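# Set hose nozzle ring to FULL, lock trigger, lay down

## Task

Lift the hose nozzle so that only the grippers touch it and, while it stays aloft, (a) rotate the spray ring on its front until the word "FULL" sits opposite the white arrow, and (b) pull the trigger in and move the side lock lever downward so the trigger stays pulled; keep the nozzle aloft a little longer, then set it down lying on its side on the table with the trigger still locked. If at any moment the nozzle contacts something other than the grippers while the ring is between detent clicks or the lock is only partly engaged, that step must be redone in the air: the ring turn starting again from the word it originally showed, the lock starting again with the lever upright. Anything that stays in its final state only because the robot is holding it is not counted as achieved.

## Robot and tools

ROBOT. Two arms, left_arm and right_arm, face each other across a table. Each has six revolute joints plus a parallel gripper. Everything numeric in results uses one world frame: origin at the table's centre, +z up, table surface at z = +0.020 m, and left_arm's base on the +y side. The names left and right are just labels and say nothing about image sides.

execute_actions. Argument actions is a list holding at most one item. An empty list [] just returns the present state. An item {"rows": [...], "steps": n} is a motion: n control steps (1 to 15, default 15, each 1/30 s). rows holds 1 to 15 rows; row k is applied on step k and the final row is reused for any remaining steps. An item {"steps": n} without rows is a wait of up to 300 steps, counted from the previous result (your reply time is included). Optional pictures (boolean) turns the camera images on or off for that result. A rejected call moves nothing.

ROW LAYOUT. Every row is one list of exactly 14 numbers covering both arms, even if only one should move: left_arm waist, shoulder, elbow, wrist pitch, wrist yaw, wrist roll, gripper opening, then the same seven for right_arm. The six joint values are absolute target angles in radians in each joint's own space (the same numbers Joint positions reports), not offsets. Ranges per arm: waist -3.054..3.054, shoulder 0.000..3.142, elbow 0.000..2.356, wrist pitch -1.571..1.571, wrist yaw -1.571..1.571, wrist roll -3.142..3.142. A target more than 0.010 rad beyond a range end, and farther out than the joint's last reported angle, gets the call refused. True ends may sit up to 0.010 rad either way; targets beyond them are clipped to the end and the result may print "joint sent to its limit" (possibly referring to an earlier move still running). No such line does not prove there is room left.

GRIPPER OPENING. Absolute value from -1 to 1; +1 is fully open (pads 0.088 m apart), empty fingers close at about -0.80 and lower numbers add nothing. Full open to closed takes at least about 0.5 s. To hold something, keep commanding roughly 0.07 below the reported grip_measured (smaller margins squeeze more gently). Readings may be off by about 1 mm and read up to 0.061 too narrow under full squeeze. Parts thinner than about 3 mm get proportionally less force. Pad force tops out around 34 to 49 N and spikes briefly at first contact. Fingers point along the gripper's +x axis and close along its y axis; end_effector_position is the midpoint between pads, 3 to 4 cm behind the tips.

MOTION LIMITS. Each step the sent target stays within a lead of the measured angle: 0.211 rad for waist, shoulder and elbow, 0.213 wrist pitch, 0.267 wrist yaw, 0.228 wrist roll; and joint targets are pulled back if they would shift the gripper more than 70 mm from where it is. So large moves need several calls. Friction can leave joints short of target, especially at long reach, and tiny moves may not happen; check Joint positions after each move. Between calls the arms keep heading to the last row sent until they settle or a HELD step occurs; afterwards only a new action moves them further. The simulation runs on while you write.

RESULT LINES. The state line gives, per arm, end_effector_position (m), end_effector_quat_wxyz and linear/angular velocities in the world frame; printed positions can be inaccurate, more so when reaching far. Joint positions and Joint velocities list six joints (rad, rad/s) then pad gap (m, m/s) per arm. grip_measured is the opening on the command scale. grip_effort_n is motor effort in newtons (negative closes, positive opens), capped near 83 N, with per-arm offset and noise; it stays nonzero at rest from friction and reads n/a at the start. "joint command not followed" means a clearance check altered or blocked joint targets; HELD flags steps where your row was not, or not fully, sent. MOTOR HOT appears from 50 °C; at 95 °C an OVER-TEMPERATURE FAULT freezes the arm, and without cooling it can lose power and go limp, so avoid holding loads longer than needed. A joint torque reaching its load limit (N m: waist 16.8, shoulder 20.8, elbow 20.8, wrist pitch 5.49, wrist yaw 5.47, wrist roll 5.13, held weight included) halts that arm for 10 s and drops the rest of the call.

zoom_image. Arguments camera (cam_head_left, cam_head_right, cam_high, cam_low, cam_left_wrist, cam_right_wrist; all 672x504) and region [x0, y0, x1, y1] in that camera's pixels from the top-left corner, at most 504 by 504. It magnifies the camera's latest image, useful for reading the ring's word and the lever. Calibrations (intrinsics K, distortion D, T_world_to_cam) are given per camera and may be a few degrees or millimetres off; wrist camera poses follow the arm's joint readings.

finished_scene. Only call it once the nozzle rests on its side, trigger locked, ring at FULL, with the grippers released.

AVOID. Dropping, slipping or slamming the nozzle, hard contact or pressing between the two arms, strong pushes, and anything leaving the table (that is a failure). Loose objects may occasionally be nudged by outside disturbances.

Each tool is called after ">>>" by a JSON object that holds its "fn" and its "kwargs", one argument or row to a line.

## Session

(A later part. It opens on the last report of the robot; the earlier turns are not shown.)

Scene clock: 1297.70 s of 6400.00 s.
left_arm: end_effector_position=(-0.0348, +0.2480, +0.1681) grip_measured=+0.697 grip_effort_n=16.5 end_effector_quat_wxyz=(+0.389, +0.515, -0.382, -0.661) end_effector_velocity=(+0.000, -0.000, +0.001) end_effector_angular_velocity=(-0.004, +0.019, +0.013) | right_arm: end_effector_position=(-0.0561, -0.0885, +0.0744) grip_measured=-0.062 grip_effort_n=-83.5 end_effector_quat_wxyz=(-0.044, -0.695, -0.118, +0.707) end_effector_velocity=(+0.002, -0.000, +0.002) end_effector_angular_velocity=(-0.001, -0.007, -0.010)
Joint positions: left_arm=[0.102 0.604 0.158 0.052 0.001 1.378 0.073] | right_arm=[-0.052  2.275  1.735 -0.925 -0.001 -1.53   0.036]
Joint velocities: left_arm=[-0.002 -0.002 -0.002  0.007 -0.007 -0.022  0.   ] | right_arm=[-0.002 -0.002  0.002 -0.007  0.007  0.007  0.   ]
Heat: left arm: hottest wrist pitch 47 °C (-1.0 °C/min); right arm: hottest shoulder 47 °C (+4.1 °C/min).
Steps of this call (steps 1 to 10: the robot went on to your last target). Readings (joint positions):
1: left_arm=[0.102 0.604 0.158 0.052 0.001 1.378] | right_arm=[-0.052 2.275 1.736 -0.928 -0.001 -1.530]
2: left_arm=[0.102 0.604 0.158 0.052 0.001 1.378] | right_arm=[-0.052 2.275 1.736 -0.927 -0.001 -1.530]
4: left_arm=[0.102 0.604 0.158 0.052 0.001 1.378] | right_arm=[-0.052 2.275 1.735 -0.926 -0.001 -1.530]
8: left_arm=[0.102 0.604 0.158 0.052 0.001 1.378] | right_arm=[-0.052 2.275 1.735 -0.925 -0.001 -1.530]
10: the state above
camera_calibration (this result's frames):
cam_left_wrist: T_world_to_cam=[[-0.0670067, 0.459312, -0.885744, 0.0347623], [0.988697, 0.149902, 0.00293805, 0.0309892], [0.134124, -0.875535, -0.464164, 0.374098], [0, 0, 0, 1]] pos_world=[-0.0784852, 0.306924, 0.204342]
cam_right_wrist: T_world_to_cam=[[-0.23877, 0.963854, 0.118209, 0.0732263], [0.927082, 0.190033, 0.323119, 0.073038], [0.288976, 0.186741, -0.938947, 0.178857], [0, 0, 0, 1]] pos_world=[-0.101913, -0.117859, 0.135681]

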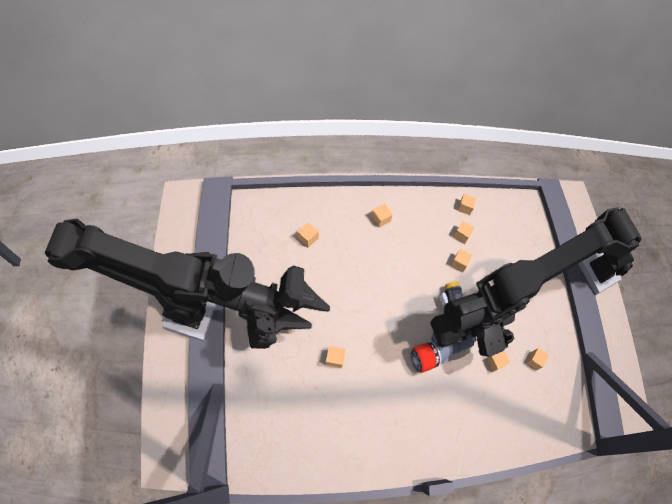

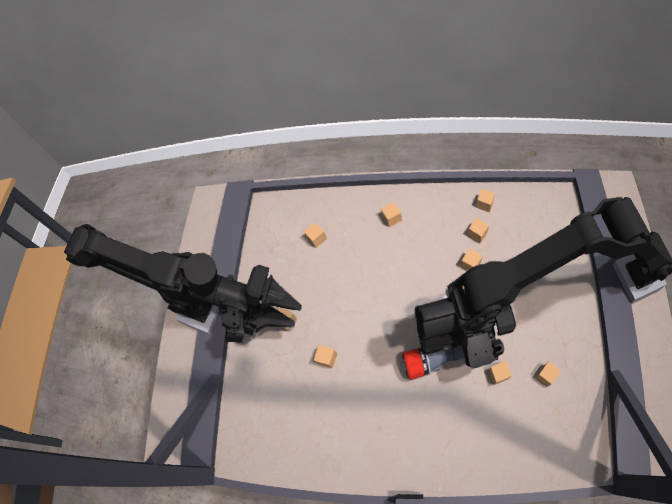

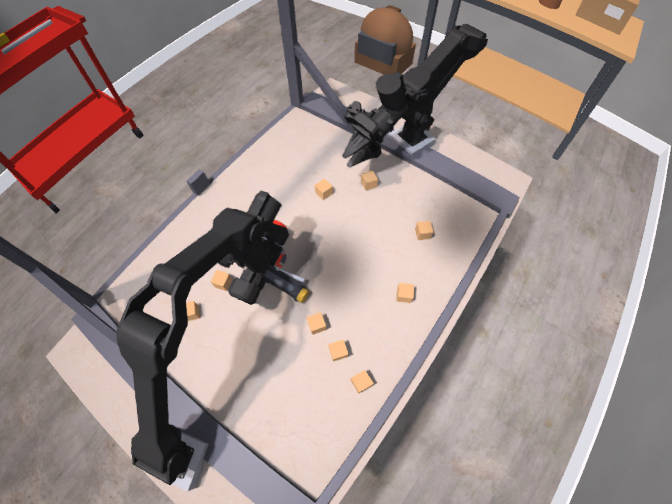

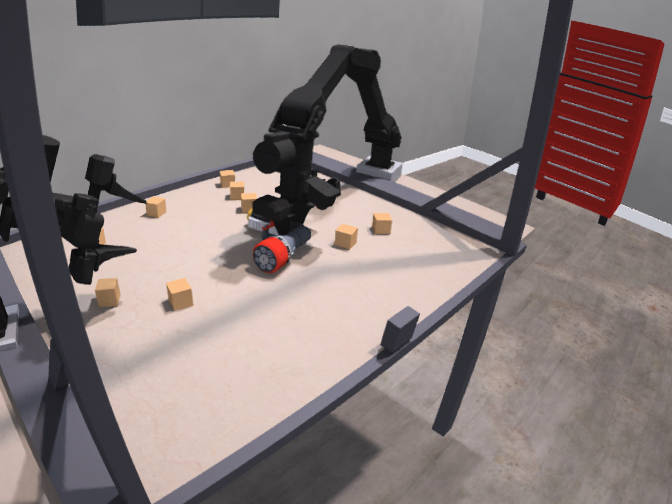

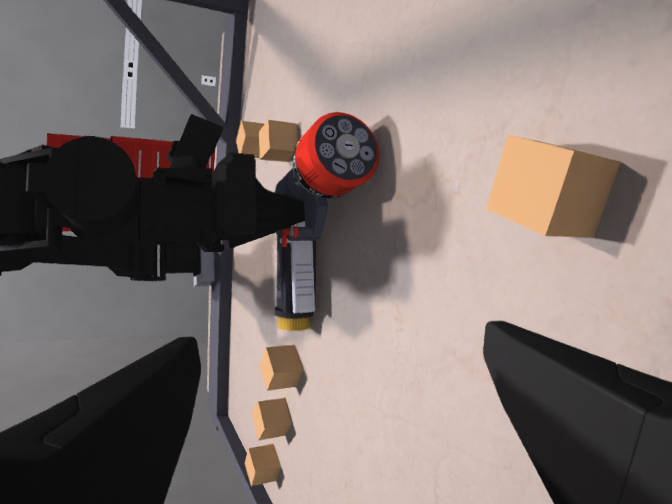

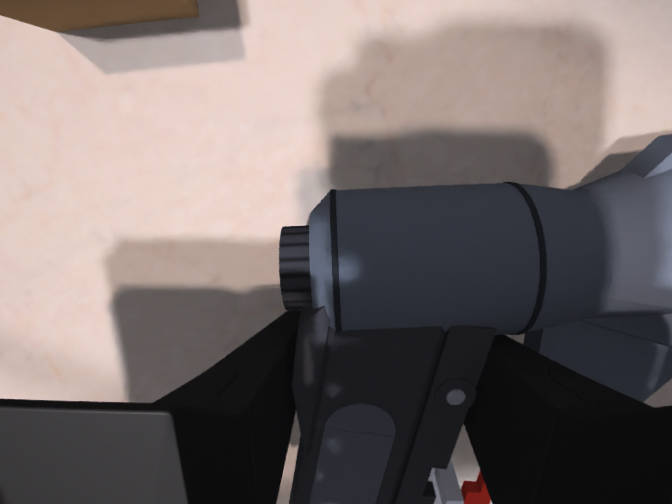

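>>> {"fn": "execute_actions", "kwargs": {
  "actions": [
    {"rows": [[0.10,0.60,0.15,0.05,0,1.377,0.70,-0.050,2.280,1.730,-0.921,0,-1.532,-0.14],[0.10,0.60,0.15,0.05,0,1.377,0.70,-0.050,2.280,1.730,-0.921,0,-1.532,-0.11],[0.10,0.60,0.15,0.05,0,1.377,0.70,-0.050,2.280,1.730,-0.921,0,-1.532,-0.09],[0.10,0.60,0.15,0.05,0,1.377,0.70,-0.050,2.280,1.730,-0.921,0,-1.532,-0.07],[0.10,0.60,0.15,0.05,0,1.377,0.70,-0.050,2.280,1.730,-0.921,0,-1.532,-0.05],[0.10,0.60,0.15,0.05,0,1.377,0.70,-0.050,2.280,1.730,-0.921,0,-1.532,-0.035],[0.10,0.60,0.15,0.05,0,1.377,0.70,-0.050,2.280,1.730,-0.921,0,-1.532,-0.02],[0.10,0.60,0.15,0.05,0,1.377,0.70,-0.050,2.280,1.730,-0.921,0,-1.532,-0.005],[0.10,0.60,0.15,0.05,0,1.377,0.70,-0.050,2.280,1.730,-0.921,0,-1.532,0.01],[0.10,0.60,0.15,0.05,0,1.377,0.70,-0.050,2.280,1.730,-0.921,0,-1.532,0.03],[0.10,0.60,0.15,0.05,0,1.377,0.70,-0.050,2.280,1.730,-0.921,0,-1.532,0.05],[0.10,0.60,0.15,0.05,0,1.377,0.70,-0.050,2.280,1.730,-0.921,0,-1.532,0.075],[0.10,0.60,0.15,0.05,0,1.377,0.70,-0.050,2.280,1.730,-0.921,0,-1.532,0.10],[0.10,0.60,0.15,0.05,0,1.377,0.70,-0.050,2.280,1.730,-0.921,0,-1.532,0.125],[0.10,0.60,0.15,0.05,0,1.377,0.70,-0.050,2.280,1.730,-0.921,0,-1.532,0.15]], "steps": 15}
  ],
  "pictures": false
}}

>>> {"fn": "execute_actions", "kwargs": {
  "actions": [
    {"steps": 10}
  ]
}}

Scene clock: 1303.93 s of 6400.00 s.
left_arm: end_effector_position=(-0.0348, +0.2480, +0.1681) grip_measured=+0.697 grip_effort_n=16.5 end_effector_quat_wxyz=(+0.389, +0.515, -0.382, -0.661) end_effector_velocity=(+0.003, -0.000, -0.001) end_effector_angular_velocity=(-0.003, -0.001, +0.021) | right_arm: end_effector_position=(-0.0569, -0.0884, +0.0744) grip_measured=+0.093 grip_effort_n=14.7 end_effector_quat_wxyz=(-0.044, -0.695, -0.119, +0.707) end_effector_velocity=(-0.003, +0.002, +0.002) end_effector_angular_velocity=(+0.010, +0.008, +0.025)
Joint positions: left_arm=[0.102 0.604 0.158 0.052 0.001 1.378 0.073] | right_arm=[-0.05   2.275  1.735 -0.924 -0.001 -1.53   0.044]
Joint velocities: left_arm=[-0.002 -0.002 -0.007  0.007 -0.022 -0.007 -0.   ] | right_arm=[ 0.002 -0.002  0.002  0.007 -0.007 -0.022  0.033]
Heat: left arm: hottest wrist pitch 47 °C (-1.0 °C/min); right arm: hottest shoulder 48 °C (+4.0 °C/min).
Steps of this call (steps 1 to 15: the robot went on to your last target; steps 16 to 90: nothing new was sent; then 2.73 s passed at rest; steps 91 to 105: all 15 steps of this action). Readings (joint positions):
91: left_arm=[0.102 0.604 0.158 0.052 0.001 1.378] | right_arm=[-0.052 2.275 1.735 -0.925 -0.001 -1.530]
92: left_arm=[0.102 0.604 0.158 0.052 0.001 1.378] | right_arm=[-0.052 2.275 1.735 -0.925 -0.001 -1.530]
94: left_arm=[0.102 0.604 0.158 0.052 0.001 1.378] | right_arm=[-0.052 2.275 1.735 -0.925 -0.001 -1.530]
98: left_arm=[0.102 0.604 0.158 0.052 0.001 1.378] | right_arm=[-0.052 2.275 1.735 -0.925 -0.001 -1.530]
105: the state above

Scene clock: 1304.27 s of 6400.00 s.
left_arm: end_effector_position=(-0.0348, +0.2480, +0.1681) grip_measured=+0.697 grip_effort_n=16.5 end_effector_quat_wxyz=(+0.389, +0.515, -0.382, -0.661) end_effector_velocity=(+0.000, -0.000, +0.002) end_effector_angular_velocity=(-0.009, +0.019, +0.013) | right_arm: end_effector_position=(-0.0569, -0.0883, +0.0744) grip_measured=+0.146 grip_effort_n=14.7 end_effector_quat_wxyz=(-0.044, -0.695, -0.119, +0.708) end_effector_velocity=(+0.006, -0.004, -0.000) end_effector_angular_velocity=(-0.019, -0.012, -0.015)
Joint positions: left_arm=[0.102 0.604 0.158 0.052 0.001 1.378 0.073] | right_arm=[-0.05   2.275  1.735 -0.923 -0.001 -1.53   0.046]
Joint velocities: left_arm=[-0.002 -0.007 -0.002  0.007 -0.007 -0.022  0.   ] | right_arm=[-0.007 -0.002 -0.002 -0.022  0.007  0.007  0.001]
Heat: left arm: hottest wrist pitch 47 °C (-1.0 °C/min); right arm: hottest shoulder 48 °C (+4.0 °C/min).
Steps of this call (steps 1 to 10: the robot went on to your last target). Readings (joint positions):
1: left_arm=[0.102 0.604 0.158 0.052 0.001 1.378] | right_arm=[-0.050 2.275 1.735 -0.923 -0.001 -1.530]
2: left_arm=[0.102 0.604 0.158 0.052 0.001 1.378] | right_arm=[-0.050 2.275 1.735 -0.923 -0.001 -1.530]
4: left_arm=[0.102 0.604 0.158 0.052 0.001 1.378] | right_arm=[-0.050 2.275 1.735 -0.923 -0.001 -1.530]
8: left_arm=[0.102 0.604 0.158 0.052 0.001 1.378] | right_arm=[-0.050 2.275 1.735 -0.923 -0.001 -1.530]
10: the state above
camera_calibration (this result's frames):
cam_left_wrist: T_world_to_cam=[[-0.0670067, 0.459312, -0.885744, 0.0347623], [0.988697, 0.149902, 0.00293805, 0.0309892], [0.134124, -0.875535, -0.464164, 0.374098], [0, 0, 0, 1]] pos_world=[-0.0784852, 0.306924, 0.204342]
cam_right_wrist: T_world_to_cam=[[-0.24018, 0.96327, 0.120102, 0.0725578], [0.926957, 0.190854, 0.322994, 0.0737811], [0.288208, 0.188906, -0.938749, 0.179217], [0, 0, 0, 1]] pos_world=[-0.102617, -0.117829, 0.135695]

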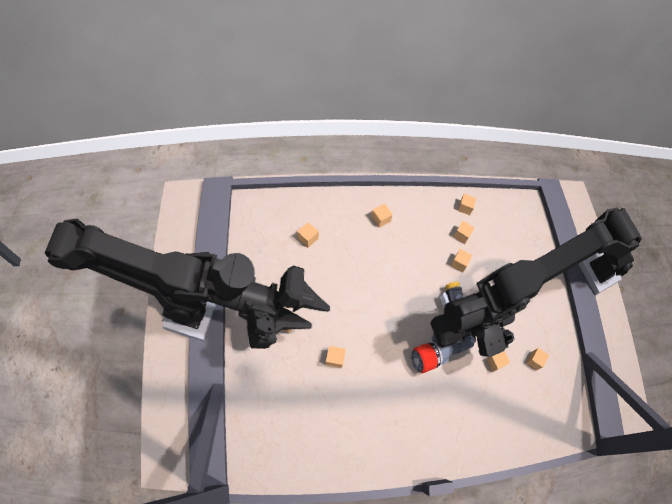

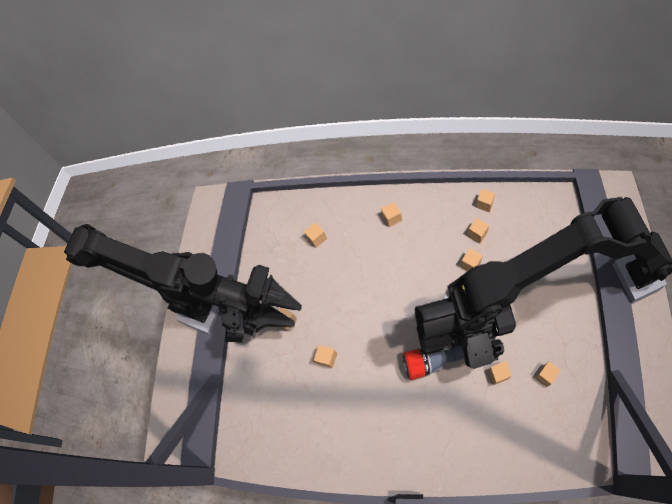

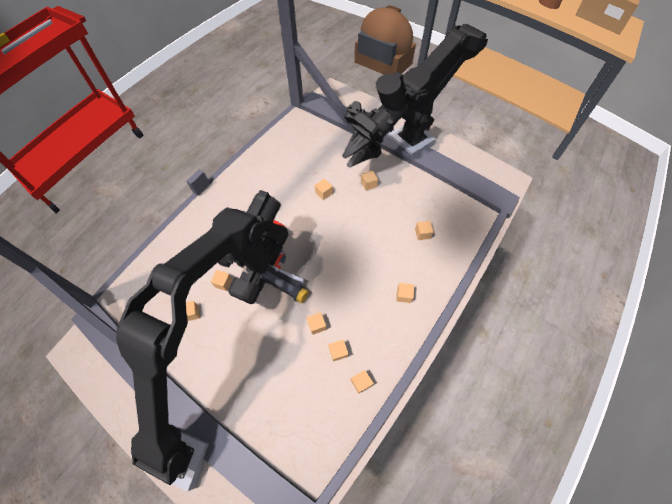

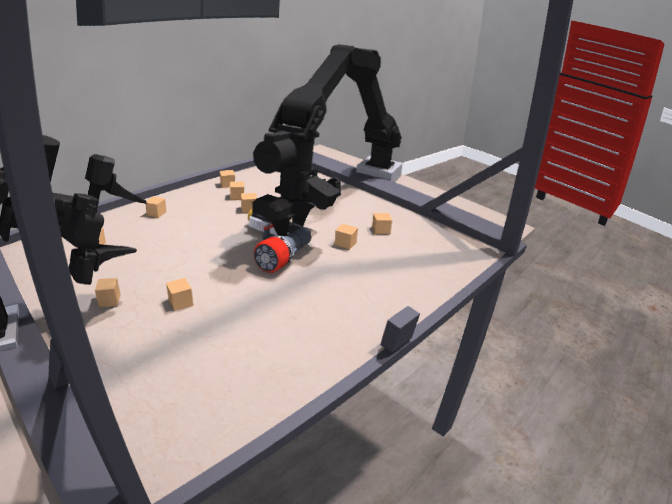

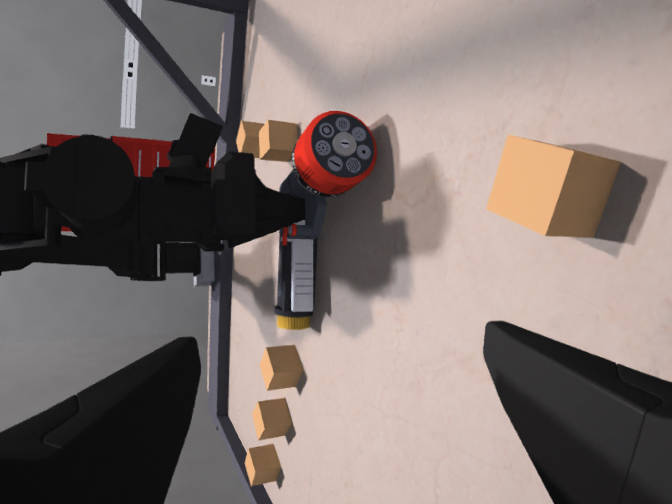

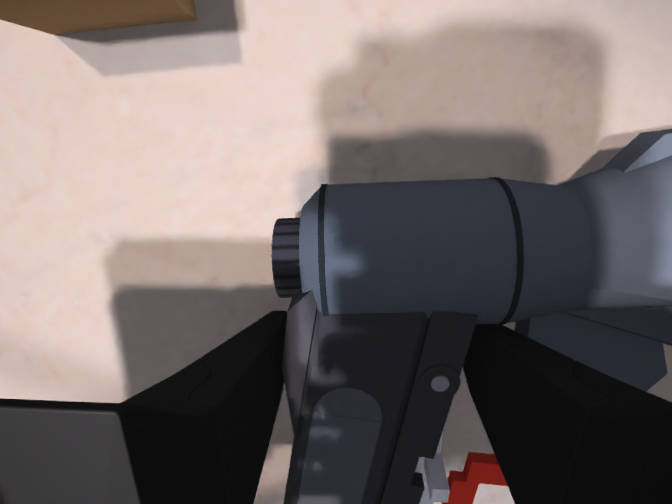

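>>> {"fn": "zoom_image", "kwargs": {
  "camera": "cam_left_wrist",
  "region": [220, 150, 380, 290]
}}

>>> {"fn": "zoom_image", "kwargs": {
  "camera": "cam_high",
  "region": [230, 210, 330, 310]
}}

Region (220, 150, 380, 290) of cam_left_wrist's 672x504 image, scaled by 3.150, with more detail than that image has; it fills the top 441 rows of this view, and the rest is white.

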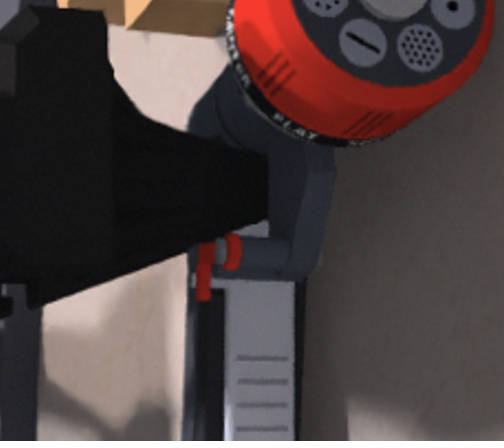

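Region (230, 210, 330, 310) of cam_high's 672x504 image, scaled by 5.040, with more detail than that image has.

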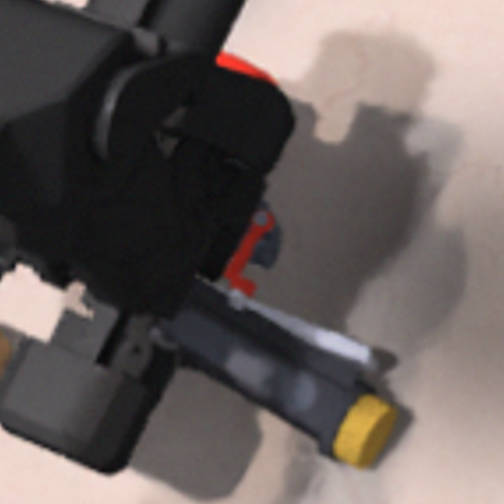

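>>> {"fn": "execute_actions", "kwargs": {
  "actions": [
    {"rows": [[0.10,0.60,0.15,0.05,0,1.377,0.70,-0.048,2.272,1.735,-0.924,0,-1.532,0.15],[0.10,0.60,0.15,0.05,0,1.377,0.70,-0.047,2.267,1.735,-0.925,0,-1.532,0.15],[0.10,0.60,0.15,0.05,0,1.377,0.70,-0.046,2.264,1.735,-0.926,0,-1.532,0.15],[0.10,0.60,0.15,0.05,0,1.377,0.70,-0.045,2.262,1.735,-0.927,0,-1.532,0.15],[0.10,0.60,0.15,0.05,0,1.377,0.70,-0.045,2.260,1.735,-0.929,0,-1.532,0.15],[0.10,0.60,0.15,0.05,0,1.377,0.70,-0.045,2.258,1.735,-0.930,0,-1.532,0.15],[0.10,0.60,0.15,0.05,0,1.377,0.70,-0.045,2.256,1.735,-0.932,0,-1.532,0.15],[0.10,0.60,0.15,0.05,0,1.377,0.70,-0.045,2.254,1.735,-0.933,0,-1.532,0.15],[0.10,0.60,0.15,0.05,0,1.377,0.70,-0.045,2.252,1.735,-0.935,0,-1.532,0.15],[0.10,0.60,0.15,0.05,0,1.377,0.70,-0.045,2.250,1.735,-0.936,0,-1.532,0.15],[0.10,0.60,0.15,0.05,0,1.377,0.70,-0.045,2.248,1.735,-0.938,0,-1.532,0.15]], "steps": 15}
  ]
}}

Scene clock: 1319.03 s of 6400.00 s.
left_arm: end_effector_position=(-0.0348, +0.2480, +0.1681) grip_measured=+0.697 grip_effort_n=16.5 end_effector_quat_wxyz=(+0.389, +0.515, -0.382, -0.661) end_effector_velocity=(+0.001, +0.001, -0.002) end_effector_angular_velocity=(+0.008, +0.003, +0.007) | right_arm: end_effector_position=(-0.0579, -0.0892, +0.0824) grip_measured=+0.147 grip_effort_n=14.2 end_effector_quat_wxyz=(-0.042, -0.694, -0.123, +0.708) end_effector_velocity=(+0.001, -0.004, +0.009) end_effector_angular_velocity=(-0.004, +0.006, +0.006)
Joint positions: left_arm=[0.102 0.604 0.158 0.052 0.001 1.378 0.073] | right_arm=[-0.047  2.256  1.735 -0.934 -0.001 -1.53   0.046]
Joint velocities: left_arm=[-0.002 -0.002 -0.002 -0.007 -0.007 -0.007 -0.   ] | right_arm=[-0.002 -0.027 -0.007 -0.022 -0.007 -0.007 -0.   ]
Heat: left arm: hottest wrist pitch 47 °C (-1.0 °C/min); right arm: hottest shoulder 48 °C (+3.0 °C/min).
Steps of this call (steps 1 to 15: the robot went on to your last target; steps 16 to 90: nothing new was sent; then 11.27 s passed at rest; steps 91 to 105: all 15 steps of this action). Readings (joint positions):
91: left_arm=[0.102 0.604 0.158 0.052 0.001 1.378] | right_arm=[-0.050 2.275 1.735 -0.923 -0.001 -1.530]
92: left_arm=[0.102 0.604 0.158 0.052 0.001 1.378] | right_arm=[-0.050 2.275 1.735 -0.923 -0.001 -1.530]
94: left_arm=[0.102 0.604 0.158 0.052 0.001 1.378] | right_arm=[-0.050 2.275 1.735 -0.923 -0.001 -1.530]
98: left_arm=[0.102 0.604 0.158 0.052 0.001 1.378] | right_arm=[-0.048 2.270 1.735 -0.927 -0.001 -1.530]
105: the state above
camera_calibration (this result's frames):
cam_left_wrist: T_world_to_cam=[[-0.0670067, 0.459312, -0.885744, 0.0347623], [0.988697, 0.149902, 0.00293805, 0.0309892], [0.134124, -0.875535, -0.464164, 0.374098], [0, 0, 0, 1]] pos_world=[-0.0784852, 0.306924, 0.204342]
cam_right_wrist: T_world_to_cam=[[-0.242454, 0.961574, 0.128804, 0.0712081], [0.927214, 0.190604, 0.322405, 0.0723308], [0.285466, 0.197598, -0.937798, 0.187769], [0, 0, 0, 1]] pos_world=[-0.103403, -0.119361, 0.143598]

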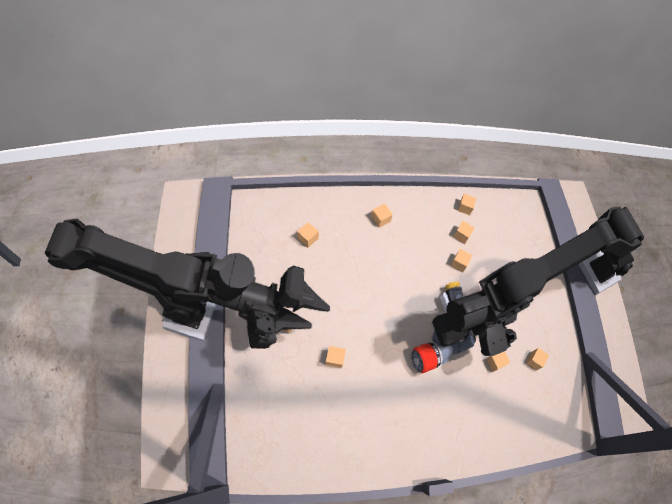

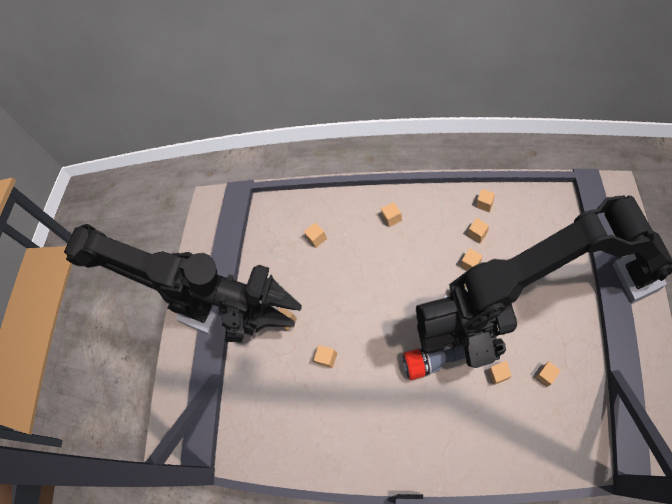

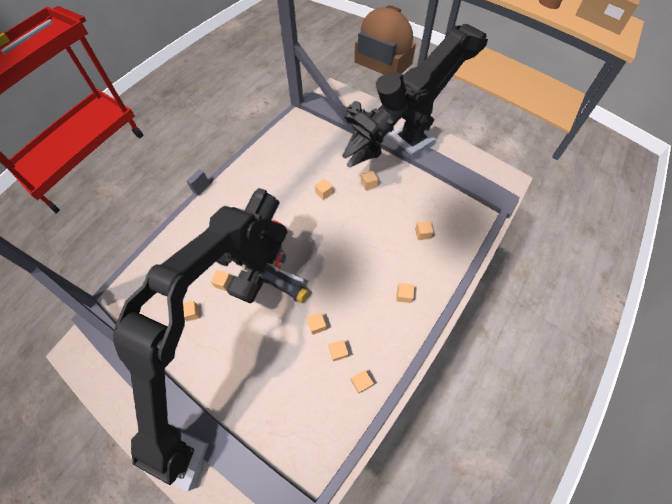

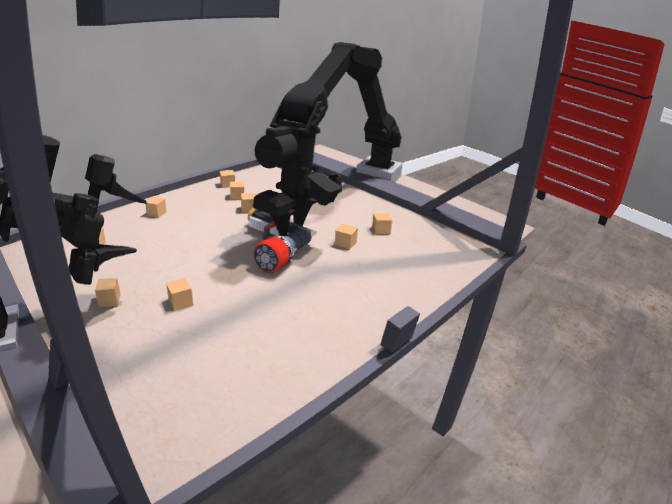

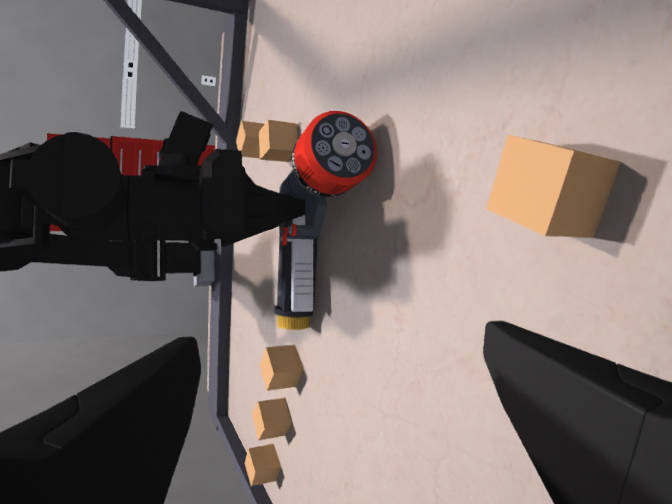

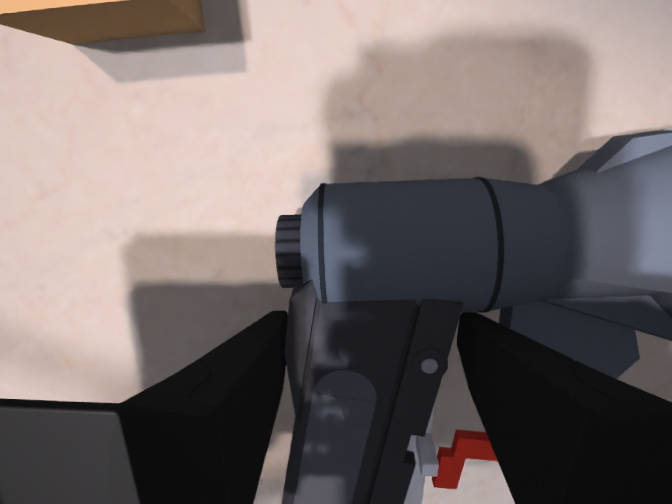

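The nozzle stays put while the fingers rise. Continue lifting.

>>> {"fn": "execute_actions", "kwargs": {
  "actions": [
    {"rows": [[0.10,0.60,0.15,0.05,0,1.377,0.70,-0.045,2.245,1.735,-0.941,0,-1.532,0.15],[0.10,0.60,0.15,0.05,0,1.377,0.70,-0.045,2.241,1.735,-0.945,0,-1.532,0.15],[0.10,0.60,0.15,0.05,0,1.377,0.70,-0.045,2.237,1.735,-0.948,0,-1.532,0.15],[0.10,0.60,0.15,0.05,0,1.377,0.70,-0.045,2.233,1.735,-0.952,0,-1.532,0.15],[0.10,0.60,0.15,0.05,0,1.377,0.70,-0.045,2.228,1.735,-0.956,0,-1.532,0.15],[0.10,0.60,0.15,0.05,0,1.377,0.70,-0.045,2.223,1.735,-0.960,0,-1.532,0.15],[0.10,0.60,0.15,0.05,0,1.377,0.70,-0.045,2.217,1.735,-0.965,0,-1.532,0.15],[0.10,0.60,0.15,0.05,0,1.377,0.70,-0.045,2.210,1.735,-0.970,0,-1.532,0.15],[0.10,0.60,0.15,0.05,0,1.377,0.70,-0.045,2.202,1.735,-0.976,0,-1.532,0.15],[0.10,0.60,0.15,0.05,0,1.377,0.70,-0.045,2.193,1.735,-0.982,0,-1.532,0.15],[0.10,0.60,0.15,0.05,0,1.377,0.70,-0.045,2.183,1.735,-0.988,0,-1.532,0.15],[0.10,0.60,0.15,0.05,0,1.377,0.70,-0.045,2.172,1.735,-0.994,0,-1.532,0.15],[0.10,0.60,0.15,0.05,0,1.377,0.70,-0.045,2.160,1.735,-1.000,0,-1.532,0.15],[0.10,0.60,0.15,0.05,0,1.377,0.70,-0.045,2.148,1.735,-1.006,0,-1.532,0.15],[0.10,0.60,0.15,0.05,0,1.377,0.70,-0.045,2.136,1.735,-1.012,0,-1.532,0.15]], "steps": 15}
  ],
  "pictures": false
}}

>>> {"fn": "execute_actions", "kwargs": {
  "actions": [
    {"rows": [[0.10,0.60,0.15,0.05,0,1.377,0.70,-0.045,2.124,1.735,-1.018,0,-1.532,0.15],[0.10,0.60,0.15,0.05,0,1.377,0.70,-0.045,2.112,1.735,-1.024,0,-1.532,0.15],[0.10,0.60,0.15,0.05,0,1.377,0.70,-0.045,2.100,1.735,-1.030,0,-1.532,0.15],[0.10,0.60,0.15,0.05,0,1.377,0.70,-0.045,2.088,1.735,-1.036,0,-1.532,0.15],[0.10,0.60,0.15,0.05,0,1.377,0.70,-0.045,2.076,1.735,-1.042,0,-1.532,0.15],[0.10,0.60,0.15,0.05,0,1.377,0.70,-0.045,2.064,1.735,-1.048,0,-1.532,0.15],[0.10,0.60,0.15,0.05,0,1.377,0.70,-0.045,2.053,1.735,-1.054,0,-1.532,0.15],[0.10,0.60,0.15,0.05,0,1.377,0.70,-0.045,2.043,1.735,-1.059,0,-1.532,0.15],[0.10,0.60,0.15,0.05,0,1.377,0.70,-0.045,2.035,1.735,-1.063,0,-1.532,0.15],[0.10,0.60,0.15,0.05,0,1.377,0.70,-0.045,2.029,1.735,-1.066,0,-1.532,0.15],[0.10,0.60,0.15,0.05,0,1.377,0.70,-0.045,2.025,1.735,-1.068,0,-1.532,0.15]], "steps": 15}
  ]
}}

Scene clock: 1325.80 s of 6400.00 s.
left_arm: end_effector_position=(-0.0348, +0.2480, +0.1681) grip_measured=+0.697 grip_effort_n=16.5 end_effector_quat_wxyz=(+0.389, +0.515, -0.382, -0.661) end_effector_velocity=(+0.000, -0.000, +0.001) end_effector_angular_velocity=(-0.006, +0.005, +0.007) | right_arm: end_effector_position=(-0.0557, -0.0970, +0.1162) grip_measured=+0.147 grip_effort_n=14.7 end_effector_quat_wxyz=(-0.035, -0.693, -0.130, +0.708) end_effector_velocity=(+0.005, -0.019, +0.143) end_effector_angular_velocity=(+0.170, +0.054, +0.006)
Joint positions: left_arm=[0.102 0.604 0.158 0.052 0.001 1.378 0.073] | right_arm=[-0.047  2.174  1.735 -0.996 -0.001 -1.53   0.046]
Joint velocities: left_arm=[-0.002 -0.002 -0.002  0.007 -0.007 -0.007  0.   ] | right_arm=[-0.002 -0.349 -0.002 -0.168 -0.007 -0.007 -0.   ]
Heat: left arm: hottest wrist pitch 47 °C (-1.0 °C/min); right arm: hottest shoulder 49 °C (+3.0 °C/min).
Steps of this call (steps 1 to 15: the robot went on to your last target; steps 16 to 90: nothing new was sent; then 3.27 s passed at rest; steps 91 to 105: all 15 steps of this action). Readings (joint positions):
91: left_arm=[0.102 0.604 0.158 0.052 0.001 1.378] | right_arm=[-0.047 2.256 1.735 -0.935 -0.001 -1.530]
92: left_arm=[0.102 0.604 0.158 0.052 0.001 1.378] | right_arm=[-0.047 2.255 1.735 -0.937 -0.001 -1.530]
94: left_arm=[0.102 0.604 0.158 0.052 0.001 1.378] | right_arm=[-0.047 2.252 1.735 -0.943 -0.001 -1.530]
98: left_arm=[0.102 0.604 0.158 0.052 0.001 1.378] | right_arm=[-0.047 2.235 1.735 -0.957 -0.001 -1.530]
105: the state above

Scene clock: 1326.30 s of 6400.00 s.
left_arm: end_effector_position=(-0.0348, +0.2480, +0.1681) grip_measured=+0.697 grip_effort_n=16.5 end_effector_quat_wxyz=(+0.389, +0.515, -0.382, -0.661) end_effector_velocity=(+0.001, +0.003, -0.007) end_effector_angular_velocity=(+0.030, +0.012, +0.013) | right_arm: end_effector_position=(-0.0526, -0.1081, +0.1746) grip_measured=+0.147 grip_effort_n=14.2 end_effector_quat_wxyz=(-0.008, -0.686, -0.157, +0.710) end_effector_velocity=(+0.001, -0.005, +0.007) end_effector_angular_velocity=(-0.004, +0.005, +0.006)
Joint positions: left_arm=[0.102 0.604 0.158 0.052 0.001 1.378 0.073] | right_arm=[-0.047  2.029  1.735 -1.062 -0.001 -1.53   0.046]
Joint velocities: left_arm=[-0.002 -0.002 -0.007 -0.022 -0.007 -0.022 -0.   ] | right_arm=[-0.002 -0.022 -0.002 -0.022 -0.007 -0.007  0.   ]
Heat: left arm: hottest wrist pitch 47 °C (-1.0 °C/min); right arm: hottest shoulder 49 °C (+3.0 °C/min).
Steps of this call (steps 1 to 15: all 15 steps of this action). Readings (joint positions):
1: left_arm=[0.102 0.604 0.158 0.052 0.001 1.378] | right_arm=[-0.047 2.162 1.735 -1.001 -0.001 -1.530]
2: left_arm=[0.102 0.604 0.158 0.052 0.001 1.378] | right_arm=[-0.047 2.150 1.735 -1.007 -0.001 -1.530]
4: left_arm=[0.102 0.604 0.158 0.052 0.001 1.378] | right_arm=[-0.047 2.124 1.735 -1.019 -0.001 -1.530]
8: left_arm=[0.102 0.604 0.158 0.052 0.001 1.378] | right_arm=[-0.047 2.075 1.735 -1.043 -0.001 -1.530]
15: the state above
camera_calibration (this result's frames):
cam_left_wrist: T_world_to_cam=[[-0.0670067, 0.459312, -0.885744, 0.0347623], [0.988697, 0.149902, 0.00293805, 0.0309892], [0.134124, -0.875535, -0.464164, 0.374098], [0, 0, 0, 1]] pos_world=[-0.0784852, 0.306924, 0.204342]
cam_right_wrist: T_world_to_cam=[[-0.237735, 0.94486, 0.225214, 0.0604102], [0.935698, 0.16055, 0.314153, 0.0398954], [0.260673, 0.285418, -0.922272, 0.281932], [0, 0, 0, 1]] pos_world=[-0.0964604, -0.143953, 0.233879]

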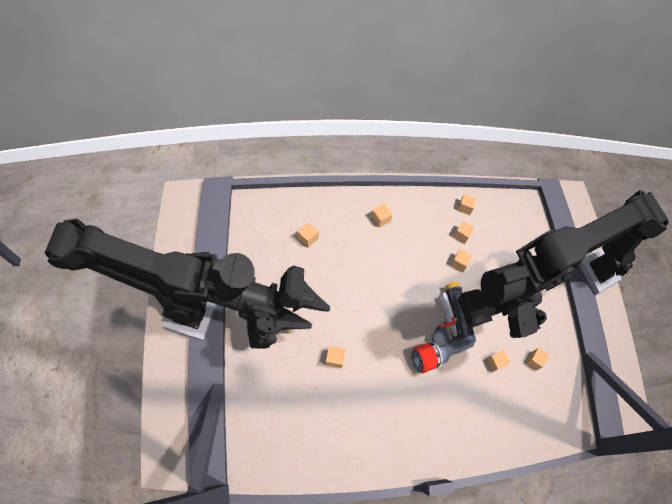

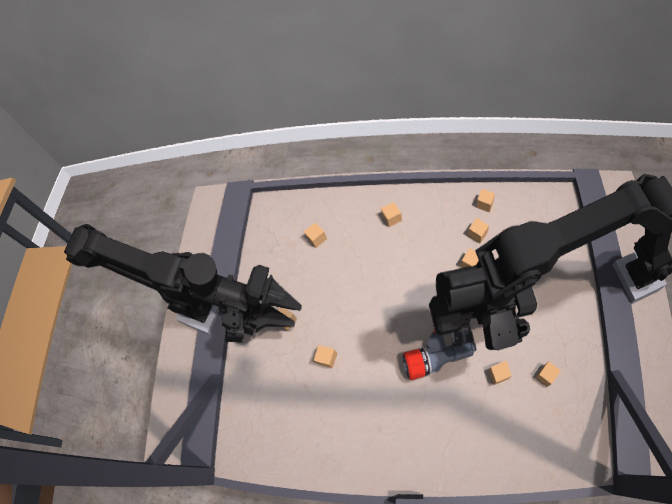

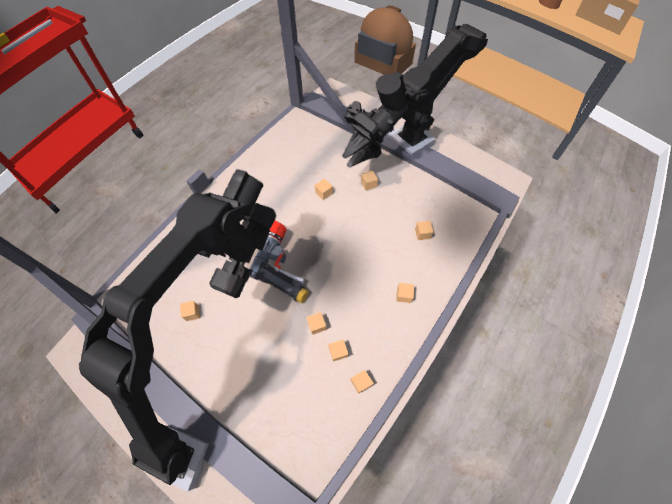

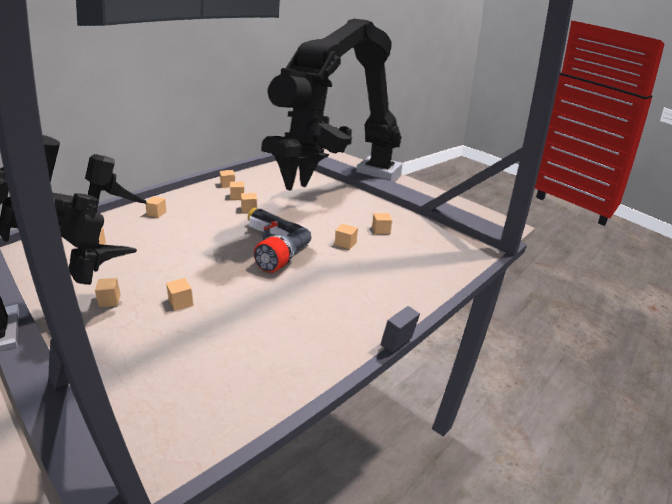

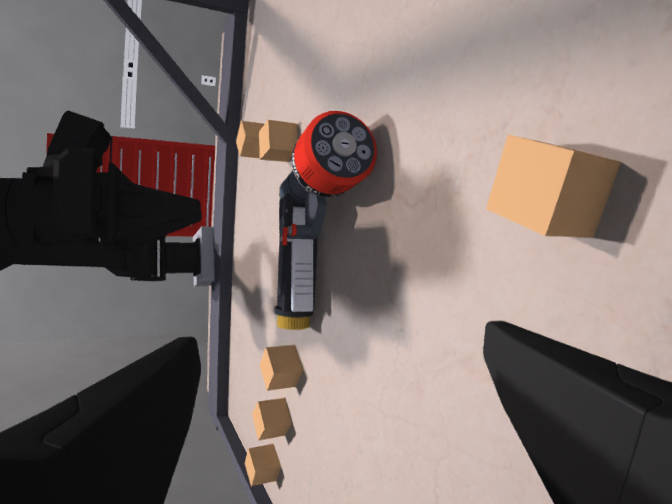

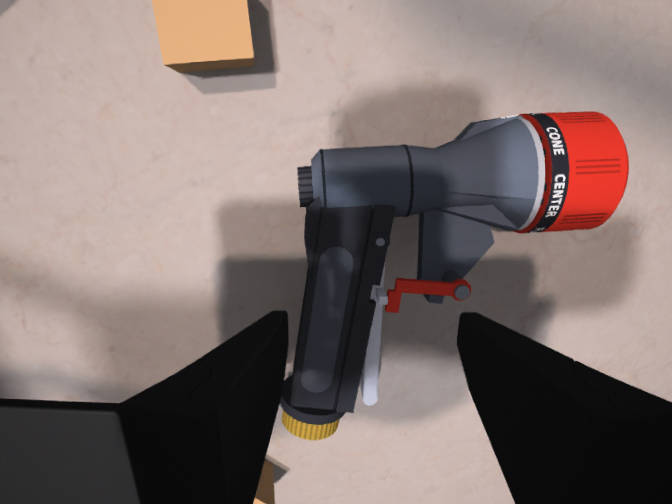

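>>> {"fn": "zoom_image", "kwargs": {
  "camera": "cam_head_right",
  "region": [390, 320, 490, 400]
}}

>>> {"fn": "zoom_image", "kwargs": {
  "camera": "cam_right_wrist",
  "region": [280, 90, 650, 440]
}}

Region (390, 320, 490, 400) of cam_head_right's 672x504 image, scaled by 5.040, with more detail than that image has; it fills the top 403 rows of this view, and the rest is white.

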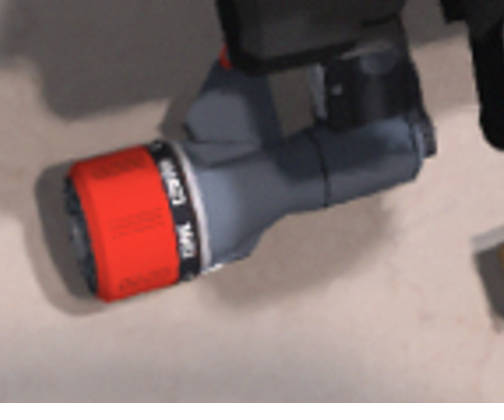

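Region (280, 90, 650, 440) of cam_right_wrist's 672x504 image, scaled by 1.362, with more detail than that image has; it fills the top 477 rows of this view, and the rest is white.

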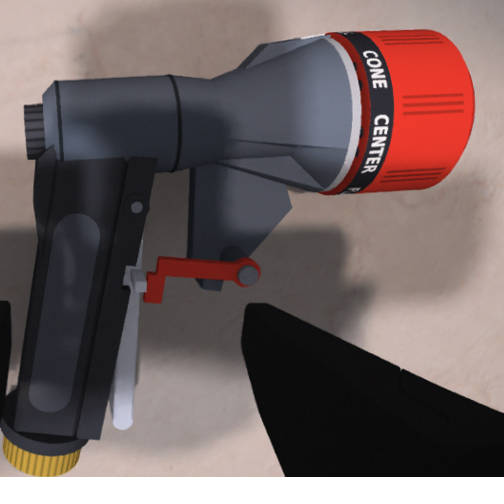

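>>> {"fn": "finished_scene", "kwargs": {
  "scene": 2
}}

The scene is finished: the task was done.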